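## Task

Move the selector to JOB, then key in exactly this sequence, each key once and nothing else: 45, 34, 33, 54, 43, 53, 55, 35, 44. Only the key the machine registers counts, and it may not be the one physically pressed. The machine begins in TEACH, where presses are not counted but the registered key lights up (each key's label sits just under it). After switching to JOB there is no way back to TEACH and keys stop lighting. Anything that stays correct only because the robot is still holding it does not count.

## Robot and tools

Robot: two 7-joint arms, left_arm and right_arm, each ending in a parallel gripper. The names are labels only; left_arm sits on the +y side of the scene. A useful strategy: while still in TEACH, press keys to learn which registered key each physical key maps to (the lit key tells you), then switch to JOB and press the physical keys whose registered names give the required order.

Frame: one scene frame shared by both arms. Origin on the table top midway between the arms, +z up, +x out over the table, +y toward left_arm. The state line prints, per arm, end_effector_position (metres) and end_effector_quat_wxyz. Printed hand positions can be off, more so when the arm is stretched far.

Tool execute_actions, argument actions: a list holding at most one item. An empty list just reports the current state with pictures. An action item is {"rows": [...], "steps": n} with n from 4 to 15 (default 15); each step lasts 1/30 s and uses one row, the final row repeating if rows run out. A wait item is {"steps": n} with n up to 300, counted from the previous result. Optional pictures: true adds camera images (cam_high 672x504, cam_low 672x504, cam_left_wrist 616x616, cam_right_wrist 616x616). A refused call moves nothing.

Row layout: one flat list of exactly 20 numbers covering both arms, always all 20 even if one arm stays still. Numbers 1-7: left_arm joint targets; 8: left gripper position; 9: left force_limit; 10: left speed; then numbers 11-20 the same for right_arm. Joint values are absolute target angles in radians (same as Joint positions prints), not offsets. Column order and stated ranges: waist -2.744..2.744, shoulder -1.784..1.784, upper arm roll -2.901..2.901, elbow -3.042..-0.152, forearm roll -2.807..2.807, wrist pitch 0.544..4.517, wrist roll -3.016..3.016. Actual ends may differ by up to 0.018 rad. A target beyond an end by more than 0.018 rad (and further out than the current angle) gets the call refused; targets past the real end are clipped there and you may see "joint sent to its limit", possibly referring to an earlier action. No such line does not prove there is more room.

Gripper numbers, each in [-1, 1], absolute commands: position +1 fully open (140 mm), about -0.8 the pads touch, -1 closes until blocked. force_limit roughly 14 N at -1, 60 N at 0, 107 N at +1. speed roughly 30 mm/s at -1, 140 at 0, 250 at +1. To keep a gripper unchanged, repeat its previous three numbers; 0 is a real command. Fingers point along the gripper's +z and move along its y; the reported point is between closed pads, with fingertips about 33 mm beyond it when closed, 9 mm when open, and they extend roughly 24 mm further while closing, so keep clearance from surfaces. For pressing keys a closed gripper or fingertip works as a pusher.

Motion limits: each step the commanded angle stays within a lead of the measured angle (0.248 rad for waist, shoulder, upper arm roll, elbow; 0.677 forearm roll; 0.715 wrist pitch; 1.54 wrist roll), and targets that would move the hand over 70 mm from where it is are scaled back. Large moves therefore need several calls. Between calls the robot keeps heading to the last row sent, until everything has nearly stopped or a step is HELD; the last 4 steps of each action run after its result is produced.

Result lines: Joint positions and Joint velocities (one block per arm, rad and rad/s); joint torques (raw drive output, offset and noisy); External joint torques (estimated push-back from contact, incl. friction and held weight, or "no reading"); object_status per gripper: 0 moving, 1 blocked while opening, 2 blocked while closing (gripping), 3 reached target or pads met; position_measured in counts (3 open, 230 pads together). "joint command not followed" means a clearance check altered joint targets; HELD marks steps where your row was partly or wholly not sent. MOTOR HOT warns of heating; OVER-TEMPERATURE FAULT means brakes until cooled.

Tool zoom_image: camera (one of the four names) and region [x0, y0, x1, y1] in that camera's pixels, origin top-left, at most 504x504; gives a closer look, e.g. to read key labels or see which key lit.

Tool finished_scene: scene (integer) ends the current scene irreversibly and reports success; call it only once the sequence is fully entered.

Avoid: pressing keys hard. Contact force of 40 N on any arm part, or joint torque at its load limit (waist 35, shoulder 35, upper arm roll 32, elbow 30, forearm roll 12, wrist pitch 12, wrist roll 12 N m), halts that arm for 10 s. Keep the arms from colliding or pushing each other. Avoid slams, drops, and knocking things over; approach keys slowly, press briefly, lift off, and check each registered key before the next.

Each tool is called after ">>>" by a JSON object that holds its "fn" and its "kwargs".

## Session

>>> {"fn": "execute_actions", "kwargs": {"actions": []}}

Scene clock: 0.00 s of 4800.00 s.
left_arm: end_effector_position=(+0.6025, +0.2398, +0.4109) position_measured=3 object_status=3 end_effector_quat_wxyz=(-0.003, +0.896, -0.444, -0.009) | right_arm: end_effector_position=(+0.5141, -0.4850, +0.1003) position_measured=3 object_status=3 end_effector_quat_wxyz=(-0.015, +0.434, +0.901, +0.017)
Joint positions: left_arm=[-0.011  0.002 -0.    -1.57   0.011  1.556 -0.802] | right_arm=[-0.126  0.12  -0.001 -2.246  0.055  2.342  2.203]
Joint velocities: left_arm=[ 0.001  0.001  0.001  0.001  0.    -0.     0.001] | right_arm=[ 0.     0.     0.001 -0.001 -0.     0.     0.001]
Joint torques (N m, as the joint torque sensors report them, + toward a larger angle): no reading
External joint torques (N m, as the arm's controller estimates them; a push from outside toward a larger angle lowers the number): no reading

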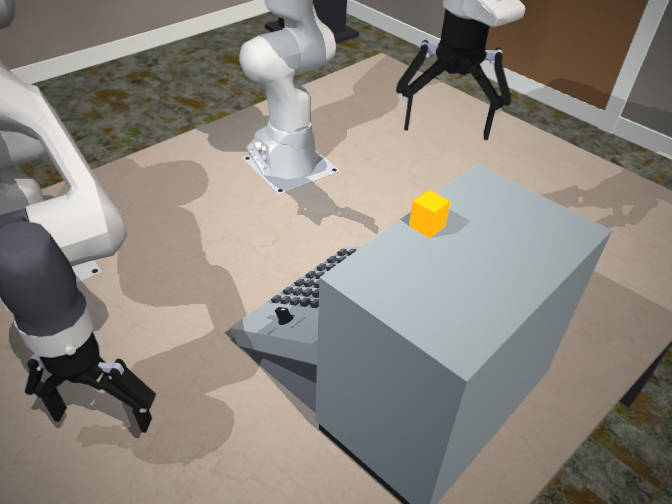

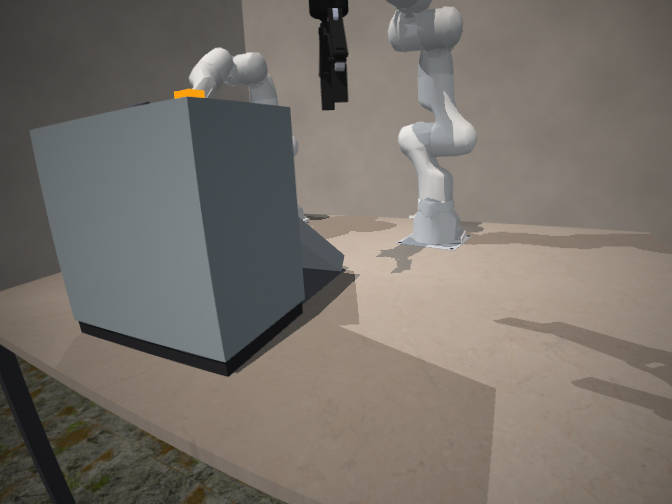

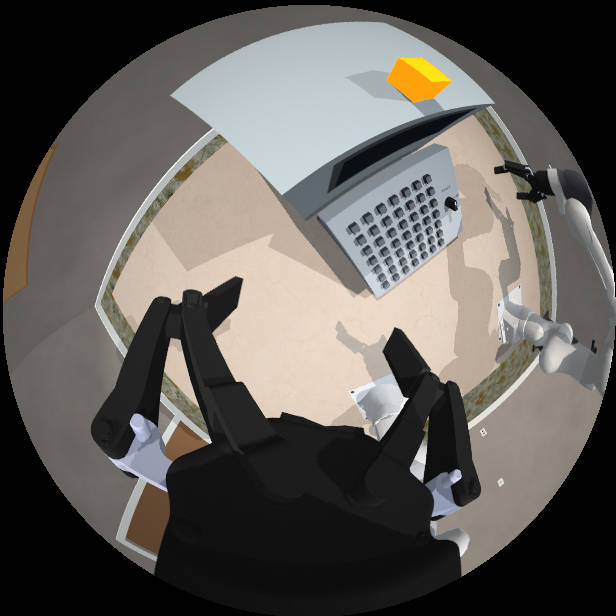

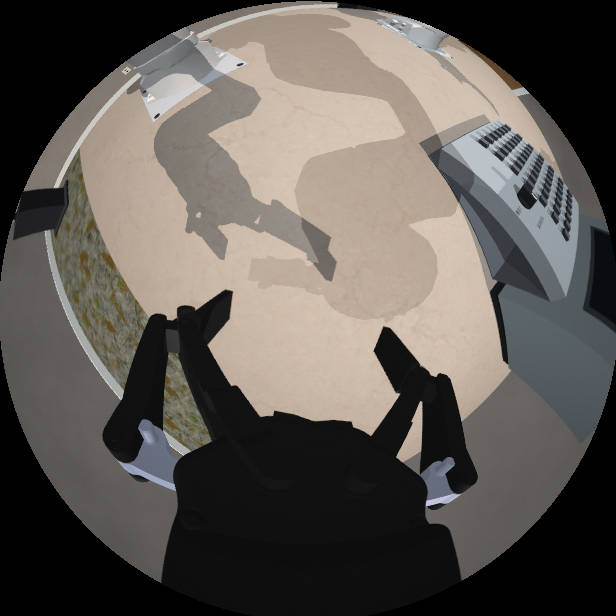

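>>> {"fn": "execute_actions", "kwargs": {"actions": [{"rows":[[-0.011,0.002,0,-1.57,0.011,1.556,-0.802,1,0,0,-0.126,-0.05,0,-2.33,0,2.85,2.18,-1,0,0],[-0.011,0.002,0,-1.57,0.011,1.556,-0.802,1,0,0,-0.126,-0.05,0,-2.33,0,2.85,2.18,-1,0,0],[-0.011,0.002,0,-1.57,0.011,1.556,-0.802,1,0,0,-0.126,-0.05,0,-2.33,0,2.85,2.18,-1,0,0],[-0.011,0.002,0,-1.57,0.011,1.556,-0.802,1,0,0,-0.126,-0.05,0,-2.33,0,2.85,2.18,-1,0,0],[-0.011,0.002,0,-1.57,0.011,1.556,-0.802,1,0,0,-0.126,-0.05,0,-2.33,0,2.85,2.18,-1,0,0],[-0.011,0.002,0,-1.57,0.011,1.556,-0.802,1,0,0,-0.126,-0.05,0,-2.33,0,2.85,2.18,-1,0,0],[-0.011,0.002,0,-1.57,0.011,1.556,-0.802,1,0,0,0.7465,-0.05,0,-2.33,0,2.85,2.18,-1,0,0]],"steps":15}]}}

>>> {"fn": "execute_actions", "kwargs": {"actions": [{"rows":[[-0.011,0.002,0,-1.57,0.011,1.556,-0.802,1,0,0,0.7465,-0.05,0,-2.33,0,2.85,2.18,-1,0,0]],"steps":15}]}}

>>> {"fn": "execute_actions", "kwargs": {"actions": [{"steps":20}], "pictures": true}}

Scene clock: 0.73 s of 4800.00 s.
left_arm: end_effector_position=(+0.6025, +0.2398, +0.4109) position_measured=3 object_status=3 end_effector_quat_wxyz=(-0.003, +0.896, -0.444, -0.009) | right_arm: end_effector_position=(+0.6034, -0.4416, +0.1882) position_measured=77 object_status=0 end_effector_quat_wxyz=(+0.162, +0.365, +0.915, +0.051)
Joint positions: left_arm=[-0.011  0.002 -0.    -1.57   0.011  1.556 -0.802] | right_arm=[ 0.    -0.016 -0.012 -2.307  0.024  2.631  2.199]
Joint velocities: left_arm=[-0.001 -0.001  0.001  0.    -0.    -0.    -0.   ] | right_arm=[ 0.86  -0.143  0.071 -0.05  -0.048  0.463 -0.01 ]
Joint torques (N m, as the joint torque sensors report them, + toward a larger angle): left_arm=[  0.74 -30.29   0.35  24.88   0.81   2.51   0.02] | right_arm=[ -0.87 -30.12  -0.13  21.32   0.06   3.2   -0.34]
External joint torques (N m, as the arm's controller estimates them; a push from outside toward a larger angle lowers the number): left_arm=[ 0.86  1.24  0.47  1.22 -0.03  0.02  0.02] | right_arm=[ 1.93 -1.84  1.52 -0.24 -0.67  0.45 -0.34]
Steps of this call (steps 1 to 11: nothing new was sent; steps 12 to 22: the first 11 steps of this action). Readings (joint positions | what the end effector reports):
12: left_arm=[-0.011 0.002 -0.000 -1.570 0.011 1.556 -0.802] | right_arm=[-0.126 0.110 -0.001 -2.258 0.052 2.371 2.203] | left_arm position_measured=3 object_status=3 | right_arm position_measured=3 object_status=0
13: left_arm=[-0.011 0.002 -0.000 -1.570 0.011 1.556 -0.802] | right_arm=[-0.126 0.093 -0.001 -2.270 0.047 2.404 2.202] | left_arm position_measured=3 object_status=3 | right_arm position_measured=9 object_status=0
15: left_arm=[-0.011 0.002 -0.000 -1.570 0.011 1.556 -0.802] | right_arm=[-0.126 0.058 -0.001 -2.286 0.040 2.469 2.202] | left_arm position_measured=3 object_status=3 | right_arm position_measured=24 object_status=0
19: left_arm=[-0.011 0.002 -0.000 -1.570 0.011 1.556 -0.802] | right_arm=[-0.086 0.003 -0.013 -2.301 0.029 2.578 2.200] | left_arm position_measured=3 object_status=3 | right_arm position_measured=55 object_status=0
22: the state above

Scene clock: 1.23 s of 4800.00 s.
left_arm: end_effector_position=(+0.6025, +0.2398, +0.4109) position_measured=3 object_status=3 end_effector_quat_wxyz=(-0.003, +0.896, -0.444, -0.009) | right_arm: end_effector_position=(+0.5959, -0.1363, +0.2284) position_measured=191 object_status=0 end_effector_quat_wxyz=(+0.216, +0.124, +0.961, +0.122)
Joint positions: left_arm=[-0.011  0.002 -0.    -1.57   0.011  1.556 -0.802] | right_arm=[ 0.482 -0.043 -0.003 -2.321  0.011  2.779  2.196]
Joint velocities: left_arm=[-0.     0.     0.     0.001 -0.     0.001 -0.002] | right_arm=[ 0.935 -0.012  0.052 -0.01  -0.019  0.155 -0.004]
Joint torques (N m, as the joint torque sensors report them, + toward a larger angle): left_arm=[  0.77 -30.11   0.14  24.49   0.87   2.56  -0.03] | right_arm=[ -1.42 -31.83  -1.9   22.17   0.2    3.53  -0.23]
External joint torques (N m, as the arm's controller estimates them; a push from outside toward a larger angle lowers the number): left_arm=[ 0.79  1.39  0.15  0.83  0.02  0.07 -0.03] | right_arm=[ 2.49 -2.04  0.55 -0.51 -0.65  0.34 -0.23]
Steps of this call (steps 1 to 4: the last 4 steps of your previous action; steps 5 to 15: the first 11 steps of this action). Readings (joint positions | what the end effector reports):
5: left_arm=[-0.011 0.002 -0.000 -1.570 0.011 1.556 -0.802] | right_arm=[0.156 -0.033 -0.008 -2.315 0.018 2.699 2.198] | left_arm position_measured=3 object_status=3 | right_arm position_measured=115 object_status=0
6: left_arm=[-0.011 0.002 -0.000 -1.570 0.011 1.556 -0.802] | right_arm=[0.189 -0.035 -0.007 -2.316 0.017 2.710 2.198] | left_arm position_measured=3 object_status=3 | right_arm position_measured=123 object_status=0
8: left_arm=[-0.011 0.002 -0.000 -1.570 0.011 1.556 -0.802] | right_arm=[0.253 -0.038 -0.006 -2.317 0.015 2.729 2.197] | left_arm position_measured=3 object_status=3 | right_arm position_measured=138 object_status=0
12: left_arm=[-0.011 0.002 -0.000 -1.570 0.011 1.556 -0.802] | right_arm=[0.383 -0.042 -0.004 -2.320 0.013 2.761 2.197] | left_arm position_measured=3 object_status=3 | right_arm position_measured=169 object_status=0
15: the state above

Scene clock: 1.90 s of 4800.00 s.
left_arm: end_effector_position=(+0.6025, +0.2398, +0.4109) position_measured=3 object_status=3 end_effector_quat_wxyz=(-0.003, +0.896, -0.444, -0.009) | right_arm: end_effector_position=(+0.5213, +0.0221, +0.2440) position_measured=233 object_status=3 end_effector_quat_wxyz=(+0.225, -0.014, +0.960, +0.166)
Joint positions: left_arm=[-0.011  0.002 -0.    -1.57   0.011  1.556 -0.802] | right_arm=[ 0.746 -0.049  0.002 -2.328  0.002  2.846  2.187]
Joint velocities: left_arm=[-0.    -0.002 -0.001  0.     0.     0.     0.   ] | right_arm=[-0.    -0.001  0.001 -0.001 -0.     0.012 -0.007]
Joint torques (N m, as the joint torque sensors report them, + toward a larger angle): left_arm=[  0.62 -29.98   0.06  24.56   0.86   2.49  -0.05] | right_arm=[  0.1  -30.85  -0.77  22.95   0.11   3.67  -0.38]
External joint torques (N m, as the arm's controller estimates them; a push from outside toward a larger angle lowers the number): left_arm=[ 0.58  1.74  0.01  0.81  0.    0.   -0.04] | right_arm=[ 0.05 -1.56 -0.76 -0.23 -0.54  0.33 -0.38]
Kept back: nothing.
Steps of this call (steps 1 to 4: the last 4 steps of your previous action; steps 5 to 20: the robot went on to your last target). Readings (joint positions | what the end effector reports):
1: left_arm=[-0.011 0.002 -0.000 -1.570 0.011 1.556 -0.802] | right_arm=[0.515 -0.044 -0.002 -2.322 0.011 2.784 2.196] | left_arm position_measured=3 object_status=3 | right_arm position_measured=199 object_status=0
2: left_arm=[-0.011 0.002 -0.000 -1.570 0.011 1.556 -0.802] | right_arm=[0.547 -0.044 -0.002 -2.322 0.011 2.789 2.196] | left_arm position_measured=3 object_status=3 | right_arm position_measured=207 object_status=0
4: left_arm=[-0.011 0.002 -0.000 -1.570 0.011 1.556 -0.802] | right_arm=[0.613 -0.045 -0.002 -2.323 0.009 2.800 2.195] | left_arm position_measured=3 object_status=3 | right_arm position_measured=222 object_status=0
8: left_arm=[-0.011 0.002 -0.000 -1.570 0.011 1.556 -0.802] | right_arm=[0.722 -0.048 0.006 -2.327 0.004 2.825 2.192] | left_arm position_measured=3 object_status=3 | right_arm position_measured=233 object_status=0
20: the state above

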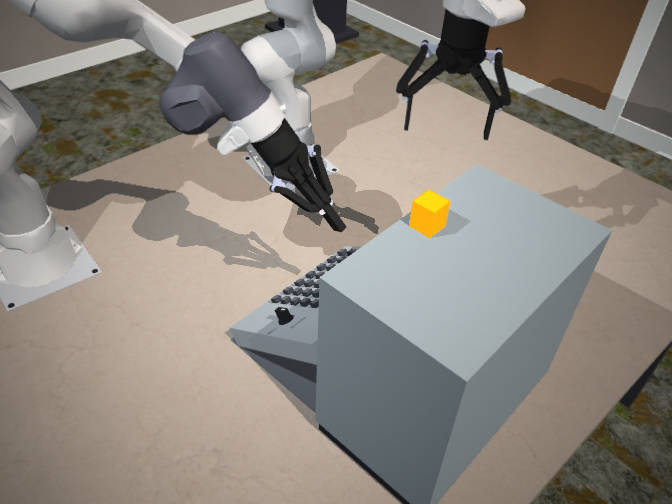

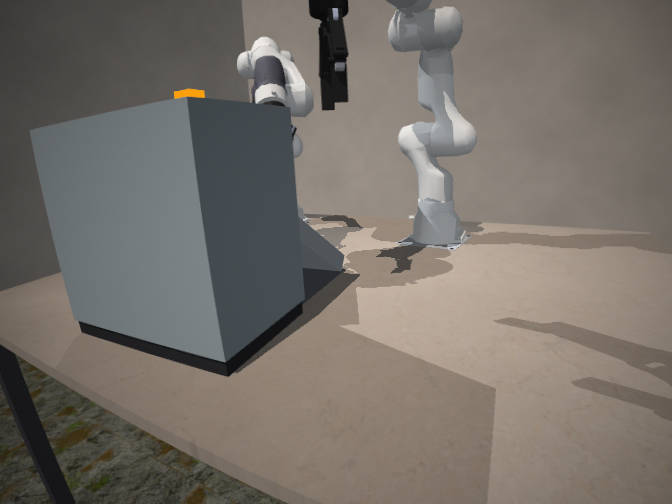

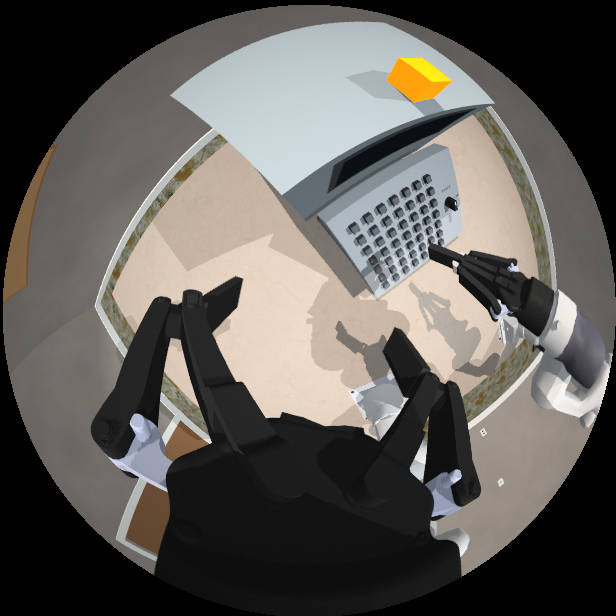

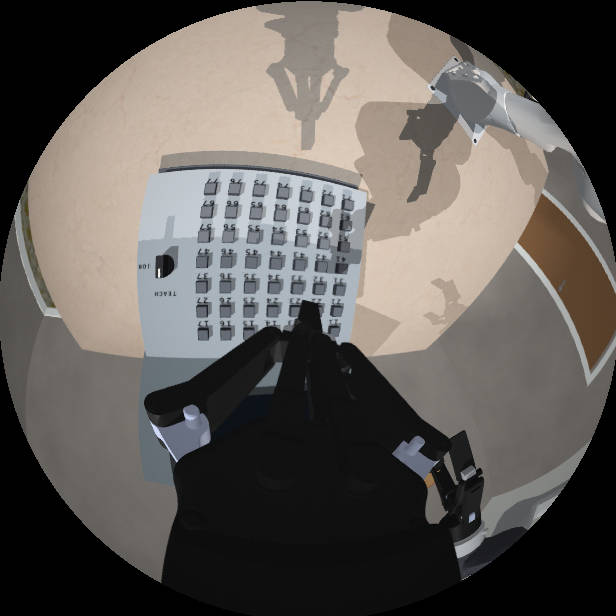

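>>> {"fn": "execute_actions", "kwargs": {"actions": [{"rows":[[-0.011,0.002,0,-1.57,0.011,1.556,-0.802,1,0,0,0.703,0.05,0,-2.342,0,2.915,2.14,-1,0,0]],"steps":15}]}}

>>> {"fn": "execute_actions", "kwargs": {"actions": [{"steps":8}], "pictures": true}}

Scene clock: 2.50 s of 4800.00 s.
left_arm: end_effector_position=(+0.6025, +0.2398, +0.4109) position_measured=3 object_status=3 end_effector_quat_wxyz=(-0.003, +0.896, -0.444, -0.009) | right_arm: end_effector_position=(+0.5340, -0.0052, +0.1826) position_measured=233 object_status=3 end_effector_quat_wxyz=(+0.208, -0.007, +0.968, +0.141)
Joint positions: left_arm=[-0.011  0.002 -0.    -1.57   0.011  1.556 -0.802] | right_arm=[ 0.704  0.052 -0.001 -2.344  0.002  2.904  2.158]
Joint velocities: left_arm=[-0.    -0.001  0.002 -0.002 -0.001  0.     0.001] | right_arm=[ 0.    -0.013  0.001  0.007 -0.     0.054 -0.04 ]
Joint torques (N m, as the joint torque sensors report them, + toward a larger angle): left_arm=[  0.65 -29.73   0.34  24.39   0.81   2.51   0.09] | right_arm=[ -0.65 -32.65   1.53  23.73   0.19   3.55  -0.3 ]
External joint torques (N m, as the arm's controller estimates them; a push from outside toward a larger angle lowers the number): left_arm=[ 0.61  1.74  0.3   0.78 -0.04  0.03  0.09] | right_arm=[-0.72 -1.36  1.42  1.96 -0.38  0.3  -0.3 ]
Steps of this call (steps 1 to 7: the robot went on to your last target; steps 8 to 18: the first 11 steps of this action). Readings (joint positions | what the end effector reports):
8: left_arm=[-0.011 0.002 -0.000 -1.570 0.011 1.556 -0.802] | right_arm=[0.740 -0.037 0.006 -2.325 0.002 2.861 2.183] | left_arm position_measured=3 object_status=3 | right_arm position_measured=233 object_status=3
9: left_arm=[-0.011 0.002 -0.000 -1.570 0.011 1.556 -0.802] | right_arm=[0.730 -0.014 0.006 -2.326 0.002 2.872 2.179] | left_arm position_measured=3 object_status=3 | right_arm position_measured=233 object_status=3
11: left_arm=[-0.011 0.002 -0.000 -1.570 0.011 1.556 -0.802] | right_arm=[0.715 0.026 0.002 -2.336 0.002 2.885 2.172] | left_arm position_measured=3 object_status=3 | right_arm position_measured=233 object_status=3
15: left_arm=[-0.011 0.002 -0.000 -1.570 0.011 1.556 -0.802] | right_arm=[0.704 0.053 -0.001 -2.345 0.002 2.897 2.163] | left_arm position_measured=3 object_status=3 | right_arm position_measured=233 object_status=3
18: the state above

Scene clock: 2.77 s of 4800.00 s.
left_arm: end_effector_position=(+0.6025, +0.2398, +0.4109) position_measured=3 object_status=3 end_effector_quat_wxyz=(-0.003, +0.896, -0.444, -0.009) | right_arm: end_effector_position=(+0.5357, -0.0040, +0.1852) position_measured=233 object_status=3 end_effector_quat_wxyz=(+0.212, -0.011, +0.967, +0.143)
Joint positions: left_arm=[-0.011  0.002 -0.    -1.57   0.011  1.556 -0.802] | right_arm=[ 0.704  0.051 -0.001 -2.344  0.002  2.911  2.151]
Joint velocities: left_arm=[-0.     0.    -0.    -0.    -0.     0.001  0.001] | right_arm=[ 0.    -0.    -0.001  0.001 -0.     0.01  -0.017]
Joint torques (N m, as the joint torque sensors report them, + toward a larger angle): left_arm=[  0.27 -30.01   0.2   24.5    0.85   2.52  -0.03] | right_arm=[ -0.52 -33.58   1.62  23.69   0.14   3.77  -0.42]
External joint torques (N m, as the arm's controller estimates them; a push from outside toward a larger angle lowers the number): left_arm=[ 0.33  1.33  0.26  0.93  0.    0.04 -0.03] | right_arm=[-0.47 -2.08  1.62  1.69 -0.44  0.47 -0.42]
Kept back: nothing.
Steps of this call (steps 1 to 4: the last 4 steps of your previous action; steps 5 to 8: the robot went on to your last target). Readings (joint positions | what the end effector reports):
1: left_arm=[-0.011 0.002 -0.000 -1.570 0.011 1.556 -0.802] | right_arm=[0.704 0.052 -0.001 -2.344 0.002 2.906 2.157] | left_arm position_measured=3 object_status=3 | right_arm position_measured=233 object_status=3
2: left_arm=[-0.011 0.002 -0.000 -1.570 0.011 1.556 -0.802] | right_arm=[0.704 0.051 -0.001 -2.344 0.002 2.907 2.155] | left_arm position_measured=3 object_status=3 | right_arm position_measured=233 object_status=3
4: left_arm=[-0.011 0.002 -0.000 -1.570 0.011 1.556 -0.802] | right_arm=[0.704 0.051 -0.001 -2.344 0.002 2.909 2.153] | left_arm position_measured=3 object_status=3 | right_arm position_measured=233 object_status=3
8: the state above

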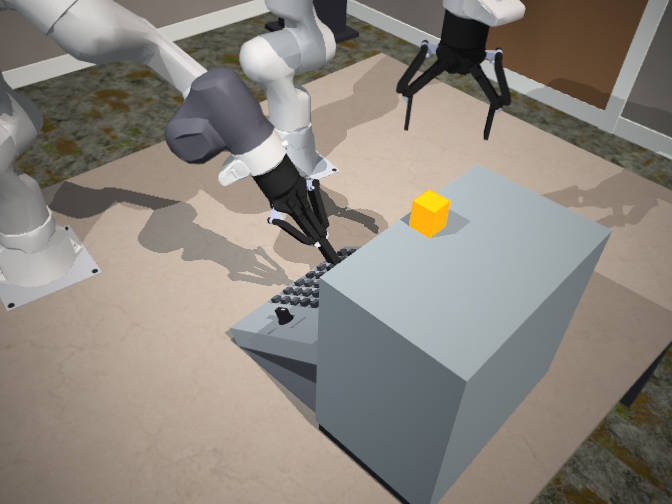

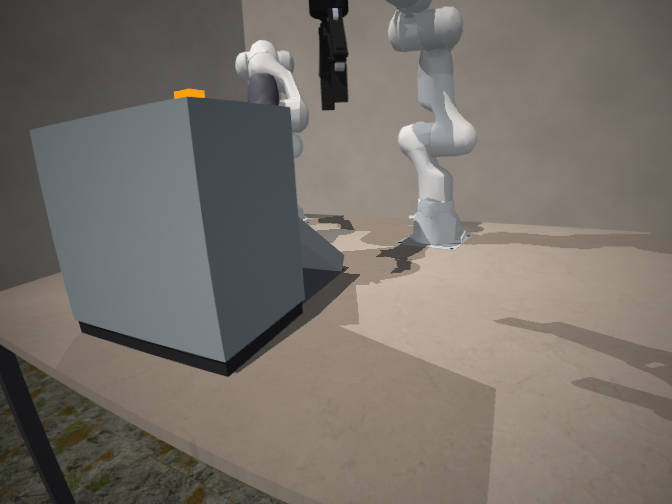

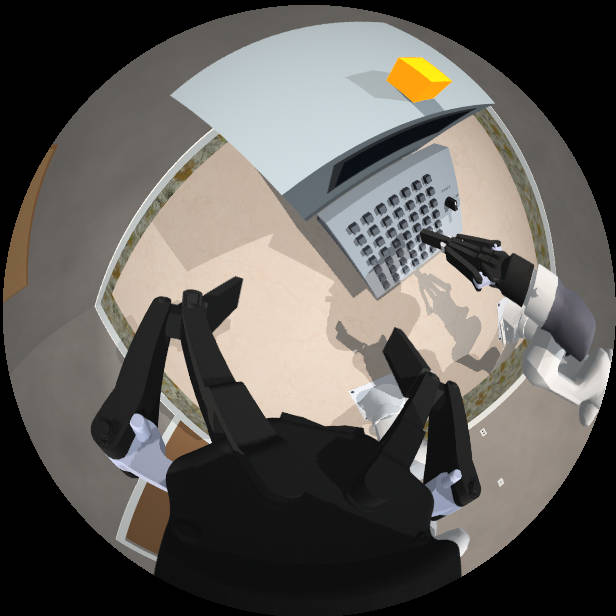

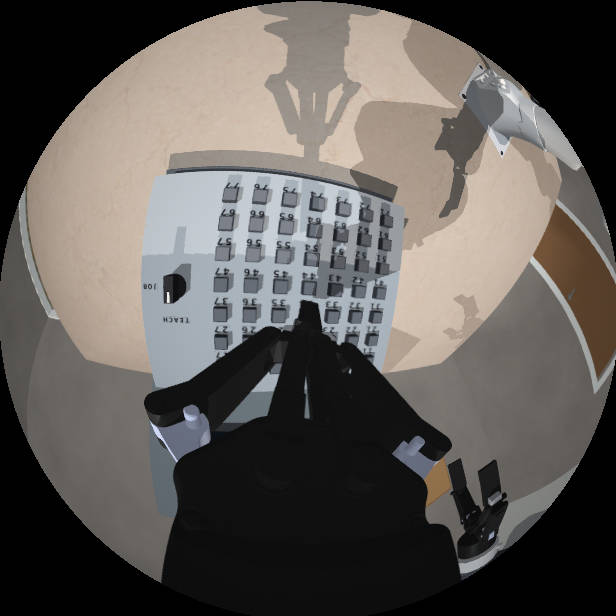

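>>> {"fn": "execute_actions", "kwargs": {"actions": [{"rows":[[-0.011,0.002,0,-1.57,0.011,1.556,-0.802,1,0,0,0.703,0.105,0,-2.32,0,2.948,2.14,-1,0,0]],"steps":15}], "pictures": true}}

Scene clock: 3.30 s of 4800.00 s.
left_arm: end_effector_position=(+0.6025, +0.2398, +0.4109) position_measured=3 object_status=3 end_effector_quat_wxyz=(-0.003, +0.896, -0.444, -0.009) | right_arm: end_effector_position=(+0.5427, +0.0008, +0.1685) position_measured=233 object_status=3 end_effector_quat_wxyz=(+0.211, -0.013, +0.967, +0.142)
Joint positions: left_arm=[-0.011  0.002 -0.    -1.57   0.011  1.556 -0.802] | right_arm=[ 0.704  0.105 -0.001 -2.322  0.002  2.942  2.146]
Joint velocities: left_arm=[-0.    -0.    -0.    -0.     0.001 -0.     0.001] | right_arm=[ 0.     0.    -0.     0.013  0.     0.028 -0.003]
Joint torques (N m, as the joint torque sensors report them, + toward a larger angle): left_arm=[  0.55 -29.99   0.3   24.45   0.93   2.51  -0.03] | right_arm=[ -0.83 -34.29   1.42  23.73   0.14   3.54  -0.29]
External joint torques (N m, as the arm's controller estimates them; a push from outside toward a larger angle lowers the number): left_arm=[ 0.51  1.49  0.26  0.82  0.06  0.02 -0.03] | right_arm=[-0.72 -1.44  1.42  2.3  -0.42  0.28 -0.29]
Steps of this call (steps 1 to 5: the robot went on to your last target; steps 6 to 16: the first 11 steps of this action). Readings (joint positions | what the end effector reports):
6: left_arm=[-0.011 0.002 -0.000 -1.570 0.011 1.556 -0.802] | right_arm=[0.704 0.059 -0.001 -2.336 0.002 2.918 2.148] | left_arm position_measured=3 object_status=3 | right_arm position_measured=233 object_status=3
7: left_arm=[-0.011 0.002 -0.000 -1.570 0.011 1.556 -0.802] | right_arm=[0.704 0.073 -0.001 -2.329 0.002 2.924 2.148] | left_arm position_measured=3 object_status=3 | right_arm position_measured=233 object_status=3
9: left_arm=[-0.011 0.002 -0.000 -1.570 0.011 1.556 -0.802] | right_arm=[0.704 0.092 -0.001 -2.325 0.002 2.931 2.147] | left_arm position_measured=3 object_status=3 | right_arm position_measured=233 object_status=3
13: left_arm=[-0.011 0.002 -0.000 -1.570 0.011 1.556 -0.802] | right_arm=[0.704 0.105 -0.001 -2.324 0.002 2.938 2.147] | left_arm position_measured=3 object_status=3 | right_arm position_measured=233 object_status=3
16: the state above

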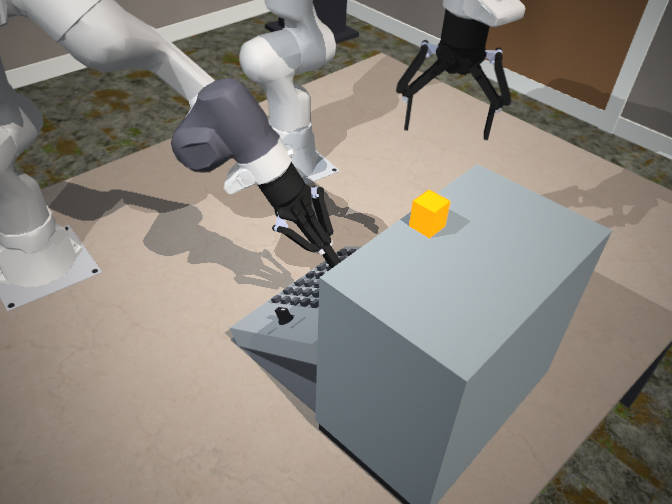

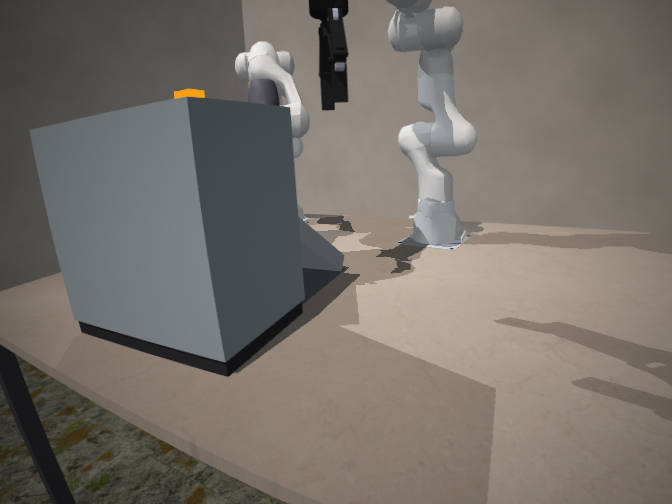

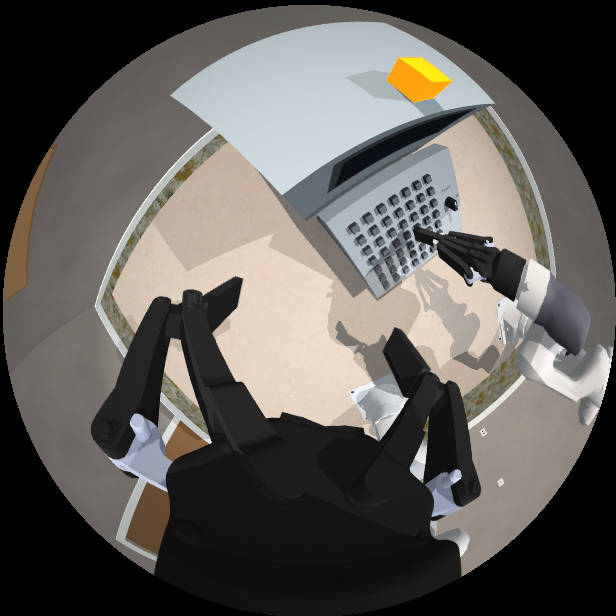

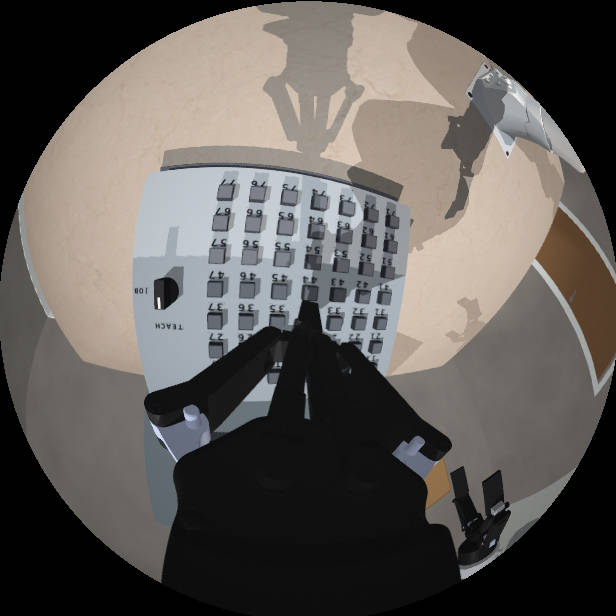

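>>> {"fn": "execute_actions", "kwargs": {"actions": [{"rows":[[-0.011,0.002,0,-1.57,0.011,1.556,-0.802,1,0,0,0.712,0.094,0,-2.363,0,2.978,2.14,-1,0,0]],"steps":15}]}}

>>> {"fn": "execute_actions", "kwargs": {"actions": [{"rows":[[-0.011,0.002,0,-1.57,0.011,1.556,-0.802,1,0,0,0.712,0.108,0,-2.358,0,2.986,2.14,-1,0,0]],"steps":13}], "pictures": true}}

Scene clock: 3.87 s of 4800.00 s.
left_arm: end_effector_position=(+0.6025, +0.2398, +0.4109) position_measured=3 object_status=3 end_effector_quat_wxyz=(-0.003, +0.896, -0.444, -0.009) | right_arm: end_effector_position=(+0.5327, -0.0018, +0.1607) position_measured=233 object_status=3 end_effector_quat_wxyz=(+0.211, -0.016, +0.967, +0.143)
Joint positions: left_arm=[-0.011  0.002 -0.    -1.57   0.011  1.556 -0.802] | right_arm=[ 0.71   0.096 -0.001 -2.361  0.002  2.972  2.146]
Joint velocities: left_arm=[ 0.001  0.002 -0.    -0.     0.001  0.     0.001] | right_arm=[-0.001 -0.007  0.001  0.001  0.     0.023 -0.   ]
Joint torques (N m, as the joint torque sensors report them, + toward a larger angle): left_arm=[  0.62 -30.01   0.09  24.69   0.89   2.54   0.  ] | right_arm=[  1.3  -34.66   1.79  20.98   0.12   3.66  -0.35]
External joint torques (N m, as the arm's controller estimates them; a push from outside toward a larger angle lowers the number): left_arm=[0.69 1.19 0.16 1.21 0.04 0.07 0.  ] | right_arm=[ 1.28 -2.4   1.68 -0.27 -0.42  0.36 -0.35]
Steps of this call (steps 1 to 4: the last 4 steps of your previous action; steps 5 to 6: the robot went on to your last target; steps 7 to 17: the first 11 steps of this action). Readings (joint positions | what the end effector reports):
7: left_arm=[-0.011 0.002 -0.000 -1.570 0.011 1.556 -0.802] | right_arm=[0.705 0.101 -0.001 -2.330 0.002 2.951 2.146] | left_arm position_measured=3 object_status=3 | right_arm position_measured=233 object_status=3
8: left_arm=[-0.011 0.002 -0.000 -1.570 0.011 1.556 -0.802] | right_arm=[0.706 0.098 -0.001 -2.340 0.002 2.955 2.146] | left_arm position_measured=3 object_status=3 | right_arm position_measured=233 object_status=3
10: left_arm=[-0.011 0.002 -0.000 -1.570 0.011 1.556 -0.802] | right_arm=[0.709 0.097 -0.001 -2.353 0.002 2.962 2.146] | left_arm position_measured=3 object_status=3 | right_arm position_measured=233 object_status=3
14: left_arm=[-0.011 0.002 -0.000 -1.570 0.011 1.556 -0.802] | right_arm=[0.710 0.096 -0.001 -2.361 0.002 2.969 2.146] | left_arm position_measured=3 object_status=3 | right_arm position_measured=233 object_status=3
17: the state above

Scene clock: 4.30 s of 4800.00 s.
left_arm: end_effector_position=(+0.6025, +0.2398, +0.4109) position_measured=3 object_status=3 end_effector_quat_wxyz=(-0.003, +0.896, -0.444, -0.009) | right_arm: end_effector_position=(+0.5337, -0.0011, +0.1564) position_measured=233 object_status=3 end_effector_quat_wxyz=(+0.211, -0.016, +0.967, +0.143)
Joint positions: left_arm=[-0.011  0.002 -0.    -1.57   0.011  1.556 -0.802] | right_arm=[ 0.71   0.107 -0.001 -2.359  0.002  2.982  2.145]
Joint velocities: left_arm=[-0.001  0.    -0.001  0.001 -0.001 -0.001  0.   ] | right_arm=[-0.    -0.001 -0.    -0.    -0.     0.011  0.001]
Joint torques (N m, as the joint torque sensors report them, + toward a larger angle): left_arm=[  0.57 -30.14   0.04  25.19   0.9    2.5   -0.06] | right_arm=[  1.13 -32.98   1.68  22.98   0.12   3.54  -0.29]
External joint torques (N m, as the arm's controller estimates them; a push from outside toward a larger angle lowers the number): left_arm=[ 0.85  1.44  0.31  1.48  0.07  0.   -0.06] | right_arm=[ 1.12 -0.28  1.58  1.78 -0.41  0.23 -0.3 ]
Steps of this call (steps 1 to 4: the last 4 steps of your previous action; steps 5 to 13: the first 9 steps of this action). Readings (joint positions | what the end effector reports):
5: left_arm=[-0.011 0.002 -0.000 -1.570 0.011 1.556 -0.802] | right_arm=[0.710 0.097 -0.001 -2.360 0.002 2.976 2.146] | left_arm position_measured=3 object_status=3 | right_arm position_measured=233 object_status=3
6: left_arm=[-0.011 0.002 -0.000 -1.570 0.011 1.556 -0.802] | right_arm=[0.710 0.100 -0.001 -2.360 0.002 2.978 2.146] | left_arm position_measured=3 object_status=3 | right_arm position_measured=233 object_status=3
8: left_arm=[-0.011 0.002 -0.000 -1.570 0.011 1.556 -0.802] | right_arm=[0.710 0.104 -0.001 -2.359 0.002 2.980 2.145] | left_arm position_measured=3 object_status=3 | right_arm position_measured=233 object_status=3
12: left_arm=[-0.011 0.002 -0.000 -1.570 0.011 1.556 -0.802] | right_arm=[0.710 0.107 -0.001 -2.359 0.002 2.982 2.145] | left_arm position_measured=3 object_status=3 | right_arm position_measured=233 object_status=3
13: the state above

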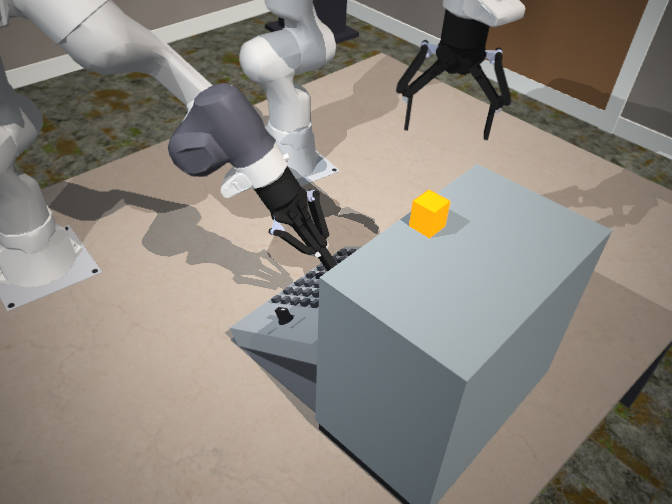

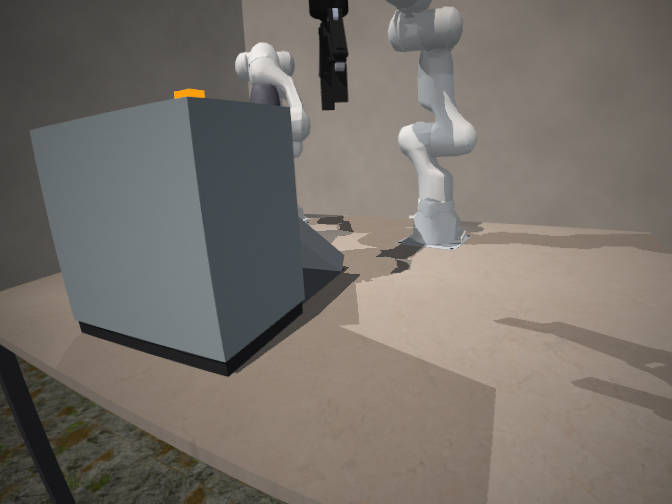

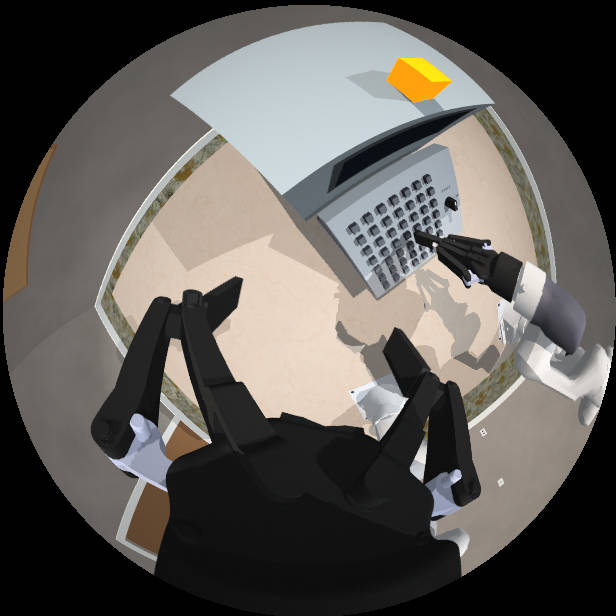

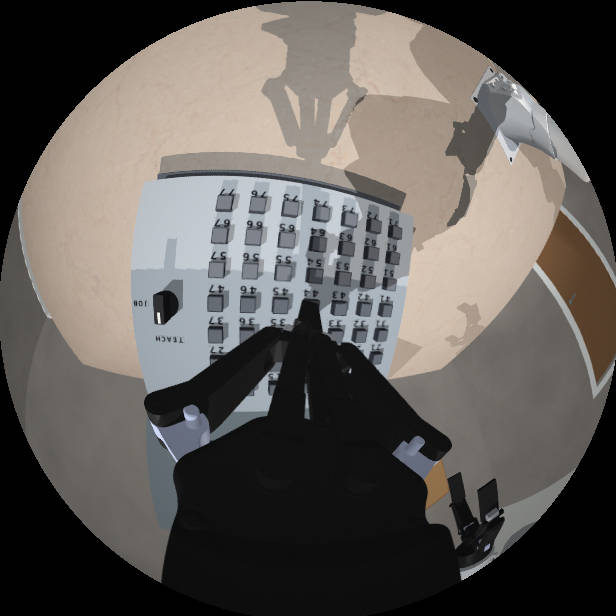

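>>> {"fn": "execute_actions", "kwargs": {"actions": [{"rows":[[-0.011,0.002,0,-1.57,0.011,1.556,-0.802,1,0,0,0.712,0.118,0,-2.354,0,2.992,2.14,-1,0,0]],"steps":12}]}}

>>> {"fn": "execute_actions", "kwargs": {"actions": [{"rows":[[-0.011,0.002,0,-1.57,0.011,1.556,-0.802,1,0,0,0.712,0.125,0,-2.351,0,2.996,2.14,-1,0,0]],"steps":12}], "pictures": true}}

Scene clock: 4.73 s of 4800.00 s.
left_arm: end_effector_position=(+0.6025, +0.2398, +0.4109) position_measured=3 object_status=3 end_effector_quat_wxyz=(-0.003, +0.896, -0.444, -0.009) | right_arm: end_effector_position=(+0.5347, -0.0004, +0.1532) position_measured=233 object_status=3 end_effector_quat_wxyz=(+0.211, -0.016, +0.967, +0.142)
Joint positions: left_arm=[-0.011  0.002 -0.    -1.57   0.011  1.556 -0.802] | right_arm=[ 0.71   0.117 -0.001 -2.356  0.002  2.988  2.145]
Joint velocities: left_arm=[-0.    -0.002 -0.002 -0.001  0.001 -0.001  0.001] | right_arm=[ 0.002  0.002  0.     0.002 -0.     0.008 -0.001]
Joint torques (N m, as the joint torque sensors report them, + toward a larger angle): left_arm=[  0.56 -30.45   0.5   25.     0.84   2.53  -0.06] | right_arm=[  1.08 -33.16   1.67  23.03   0.09   3.68  -0.33]
External joint torques (N m, as the arm's controller estimates them; a push from outside toward a larger angle lowers the number): left_arm=[ 0.67  1.19  0.61  1.3  -0.01  0.04 -0.06] | right_arm=[ 0.96 -0.01  1.45  1.8  -0.43  0.33 -0.33]
Steps of this call (steps 1 to 4: the last 4 steps of your previous action; step 5: the robot went on to your last target; steps 6 to 13: the first 8 steps of this action). Readings (joint positions | what the end effector reports):
6: left_arm=[-0.011 0.002 -0.000 -1.570 0.011 1.556 -0.802] | right_arm=[0.710 0.109 -0.001 -2.358 0.002 2.985 2.145] | left_arm position_measured=3 object_status=3 | right_arm position_measured=233 object_status=3
7: left_arm=[-0.011 0.002 -0.000 -1.570 0.011 1.556 -0.802] | right_arm=[0.710 0.111 -0.001 -2.357 0.002 2.986 2.145] | left_arm position_measured=3 object_status=3 | right_arm position_measured=233 object_status=3
9: left_arm=[-0.011 0.002 -0.000 -1.570 0.011 1.556 -0.802] | right_arm=[0.710 0.115 -0.001 -2.356 0.002 2.987 2.145] | left_arm position_measured=3 object_status=3 | right_arm position_measured=233 object_status=3
13: the state above

Scene clock: 5.13 s of 4800.00 s.
left_arm: end_effector_position=(+0.6025, +0.2398, +0.4109) position_measured=3 object_status=3 end_effector_quat_wxyz=(-0.003, +0.896, -0.444, -0.009) | right_arm: end_effector_position=(+0.5358, +0.0004, +0.1514) position_measured=233 object_status=3 end_effector_quat_wxyz=(+0.212, -0.016, +0.967, +0.143)
Joint positions: left_arm=[-0.011  0.002 -0.    -1.57   0.011  1.556 -0.802] | right_arm=[ 0.71   0.124 -0.001 -2.353  0.002  2.993  2.145]
Joint velocities: left_arm=[ 0.    -0.     0.002 -0.001 -0.001  0.     0.001] | right_arm=[-0.     0.003 -0.001  0.002  0.001  0.006  0.001]
Joint torques (N m, as the joint torque sensors report them, + toward a larger angle): left_arm=[  0.47 -30.27   0.48  24.47   0.92   2.53  -0.01] | right_arm=[  1.18 -33.56   1.58  22.28   0.09   3.62  -0.31]
External joint torques (N m, as the arm's controller estimates them; a push from outside toward a larger angle lowers the number): left_arm=[ 0.33  1.24  0.33  0.83  0.05  0.04 -0.01] | right_arm=[ 1.2  -0.61  1.48  1.33 -0.44  0.32 -0.31]
Steps of this call (steps 1 to 4: the last 4 steps of your previous action; steps 5 to 12: the first 8 steps of this action). Readings (joint positions | what the end effector reports):
5: left_arm=[-0.011 0.002 -0.000 -1.570 0.011 1.556 -0.802] | right_arm=[0.710 0.118 -0.001 -2.355 0.002 2.990 2.145] | left_arm position_measured=3 object_status=3 | right_arm position_measured=233 object_status=3
6: left_arm=[-0.011 0.002 -0.000 -1.570 0.011 1.556 -0.802] | right_arm=[0.710 0.120 -0.001 -2.354 0.002 2.991 2.145] | left_arm position_measured=3 object_status=3 | right_arm position_measured=233 object_status=3
8: left_arm=[-0.011 0.002 -0.000 -1.570 0.011 1.556 -0.802] | right_arm=[0.710 0.122 -0.001 -2.353 0.002 2.992 2.145] | left_arm position_measured=3 object_status=3 | right_arm position_measured=233 object_status=3
12: the state above

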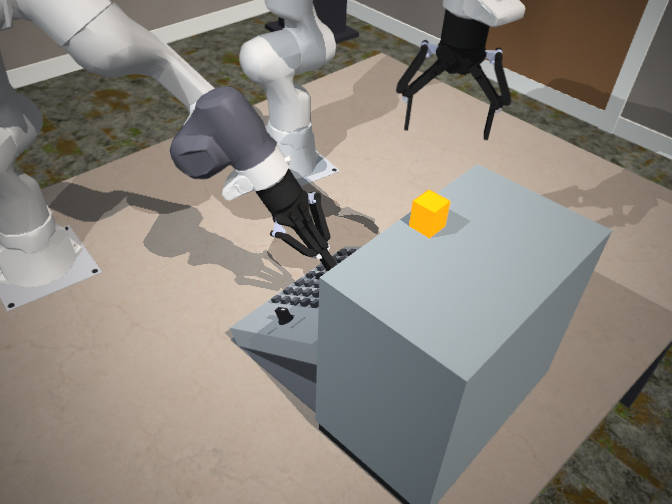

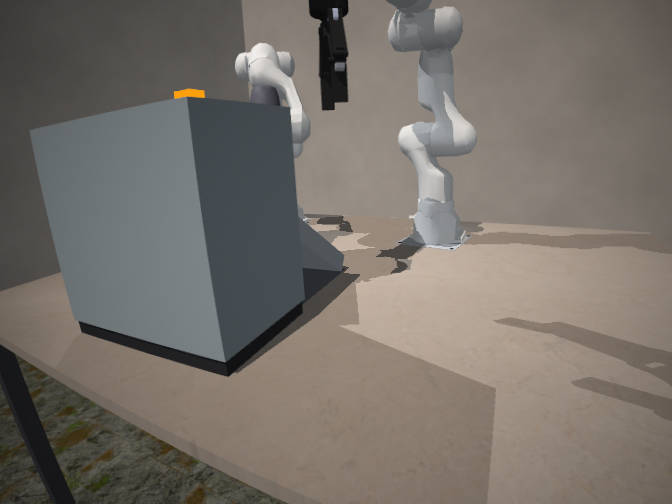

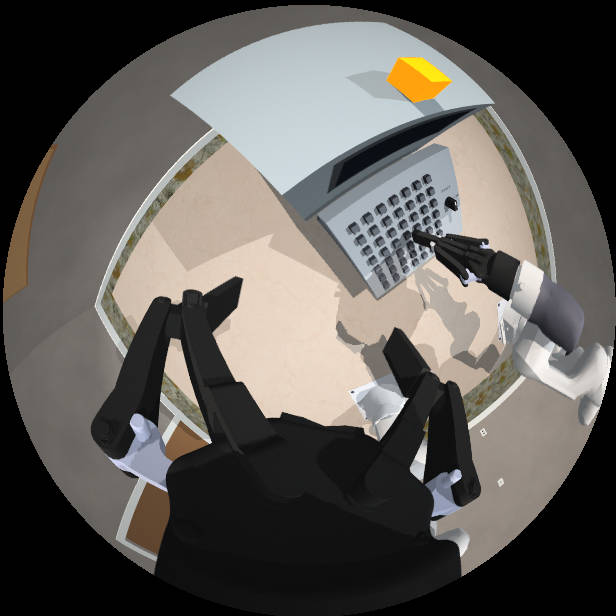

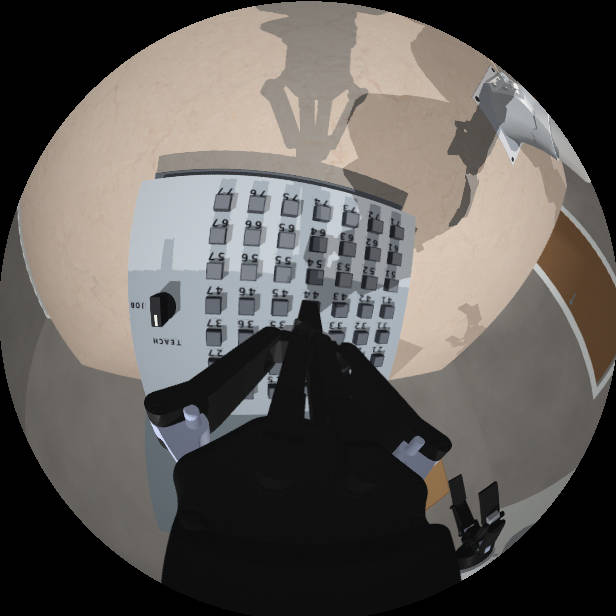

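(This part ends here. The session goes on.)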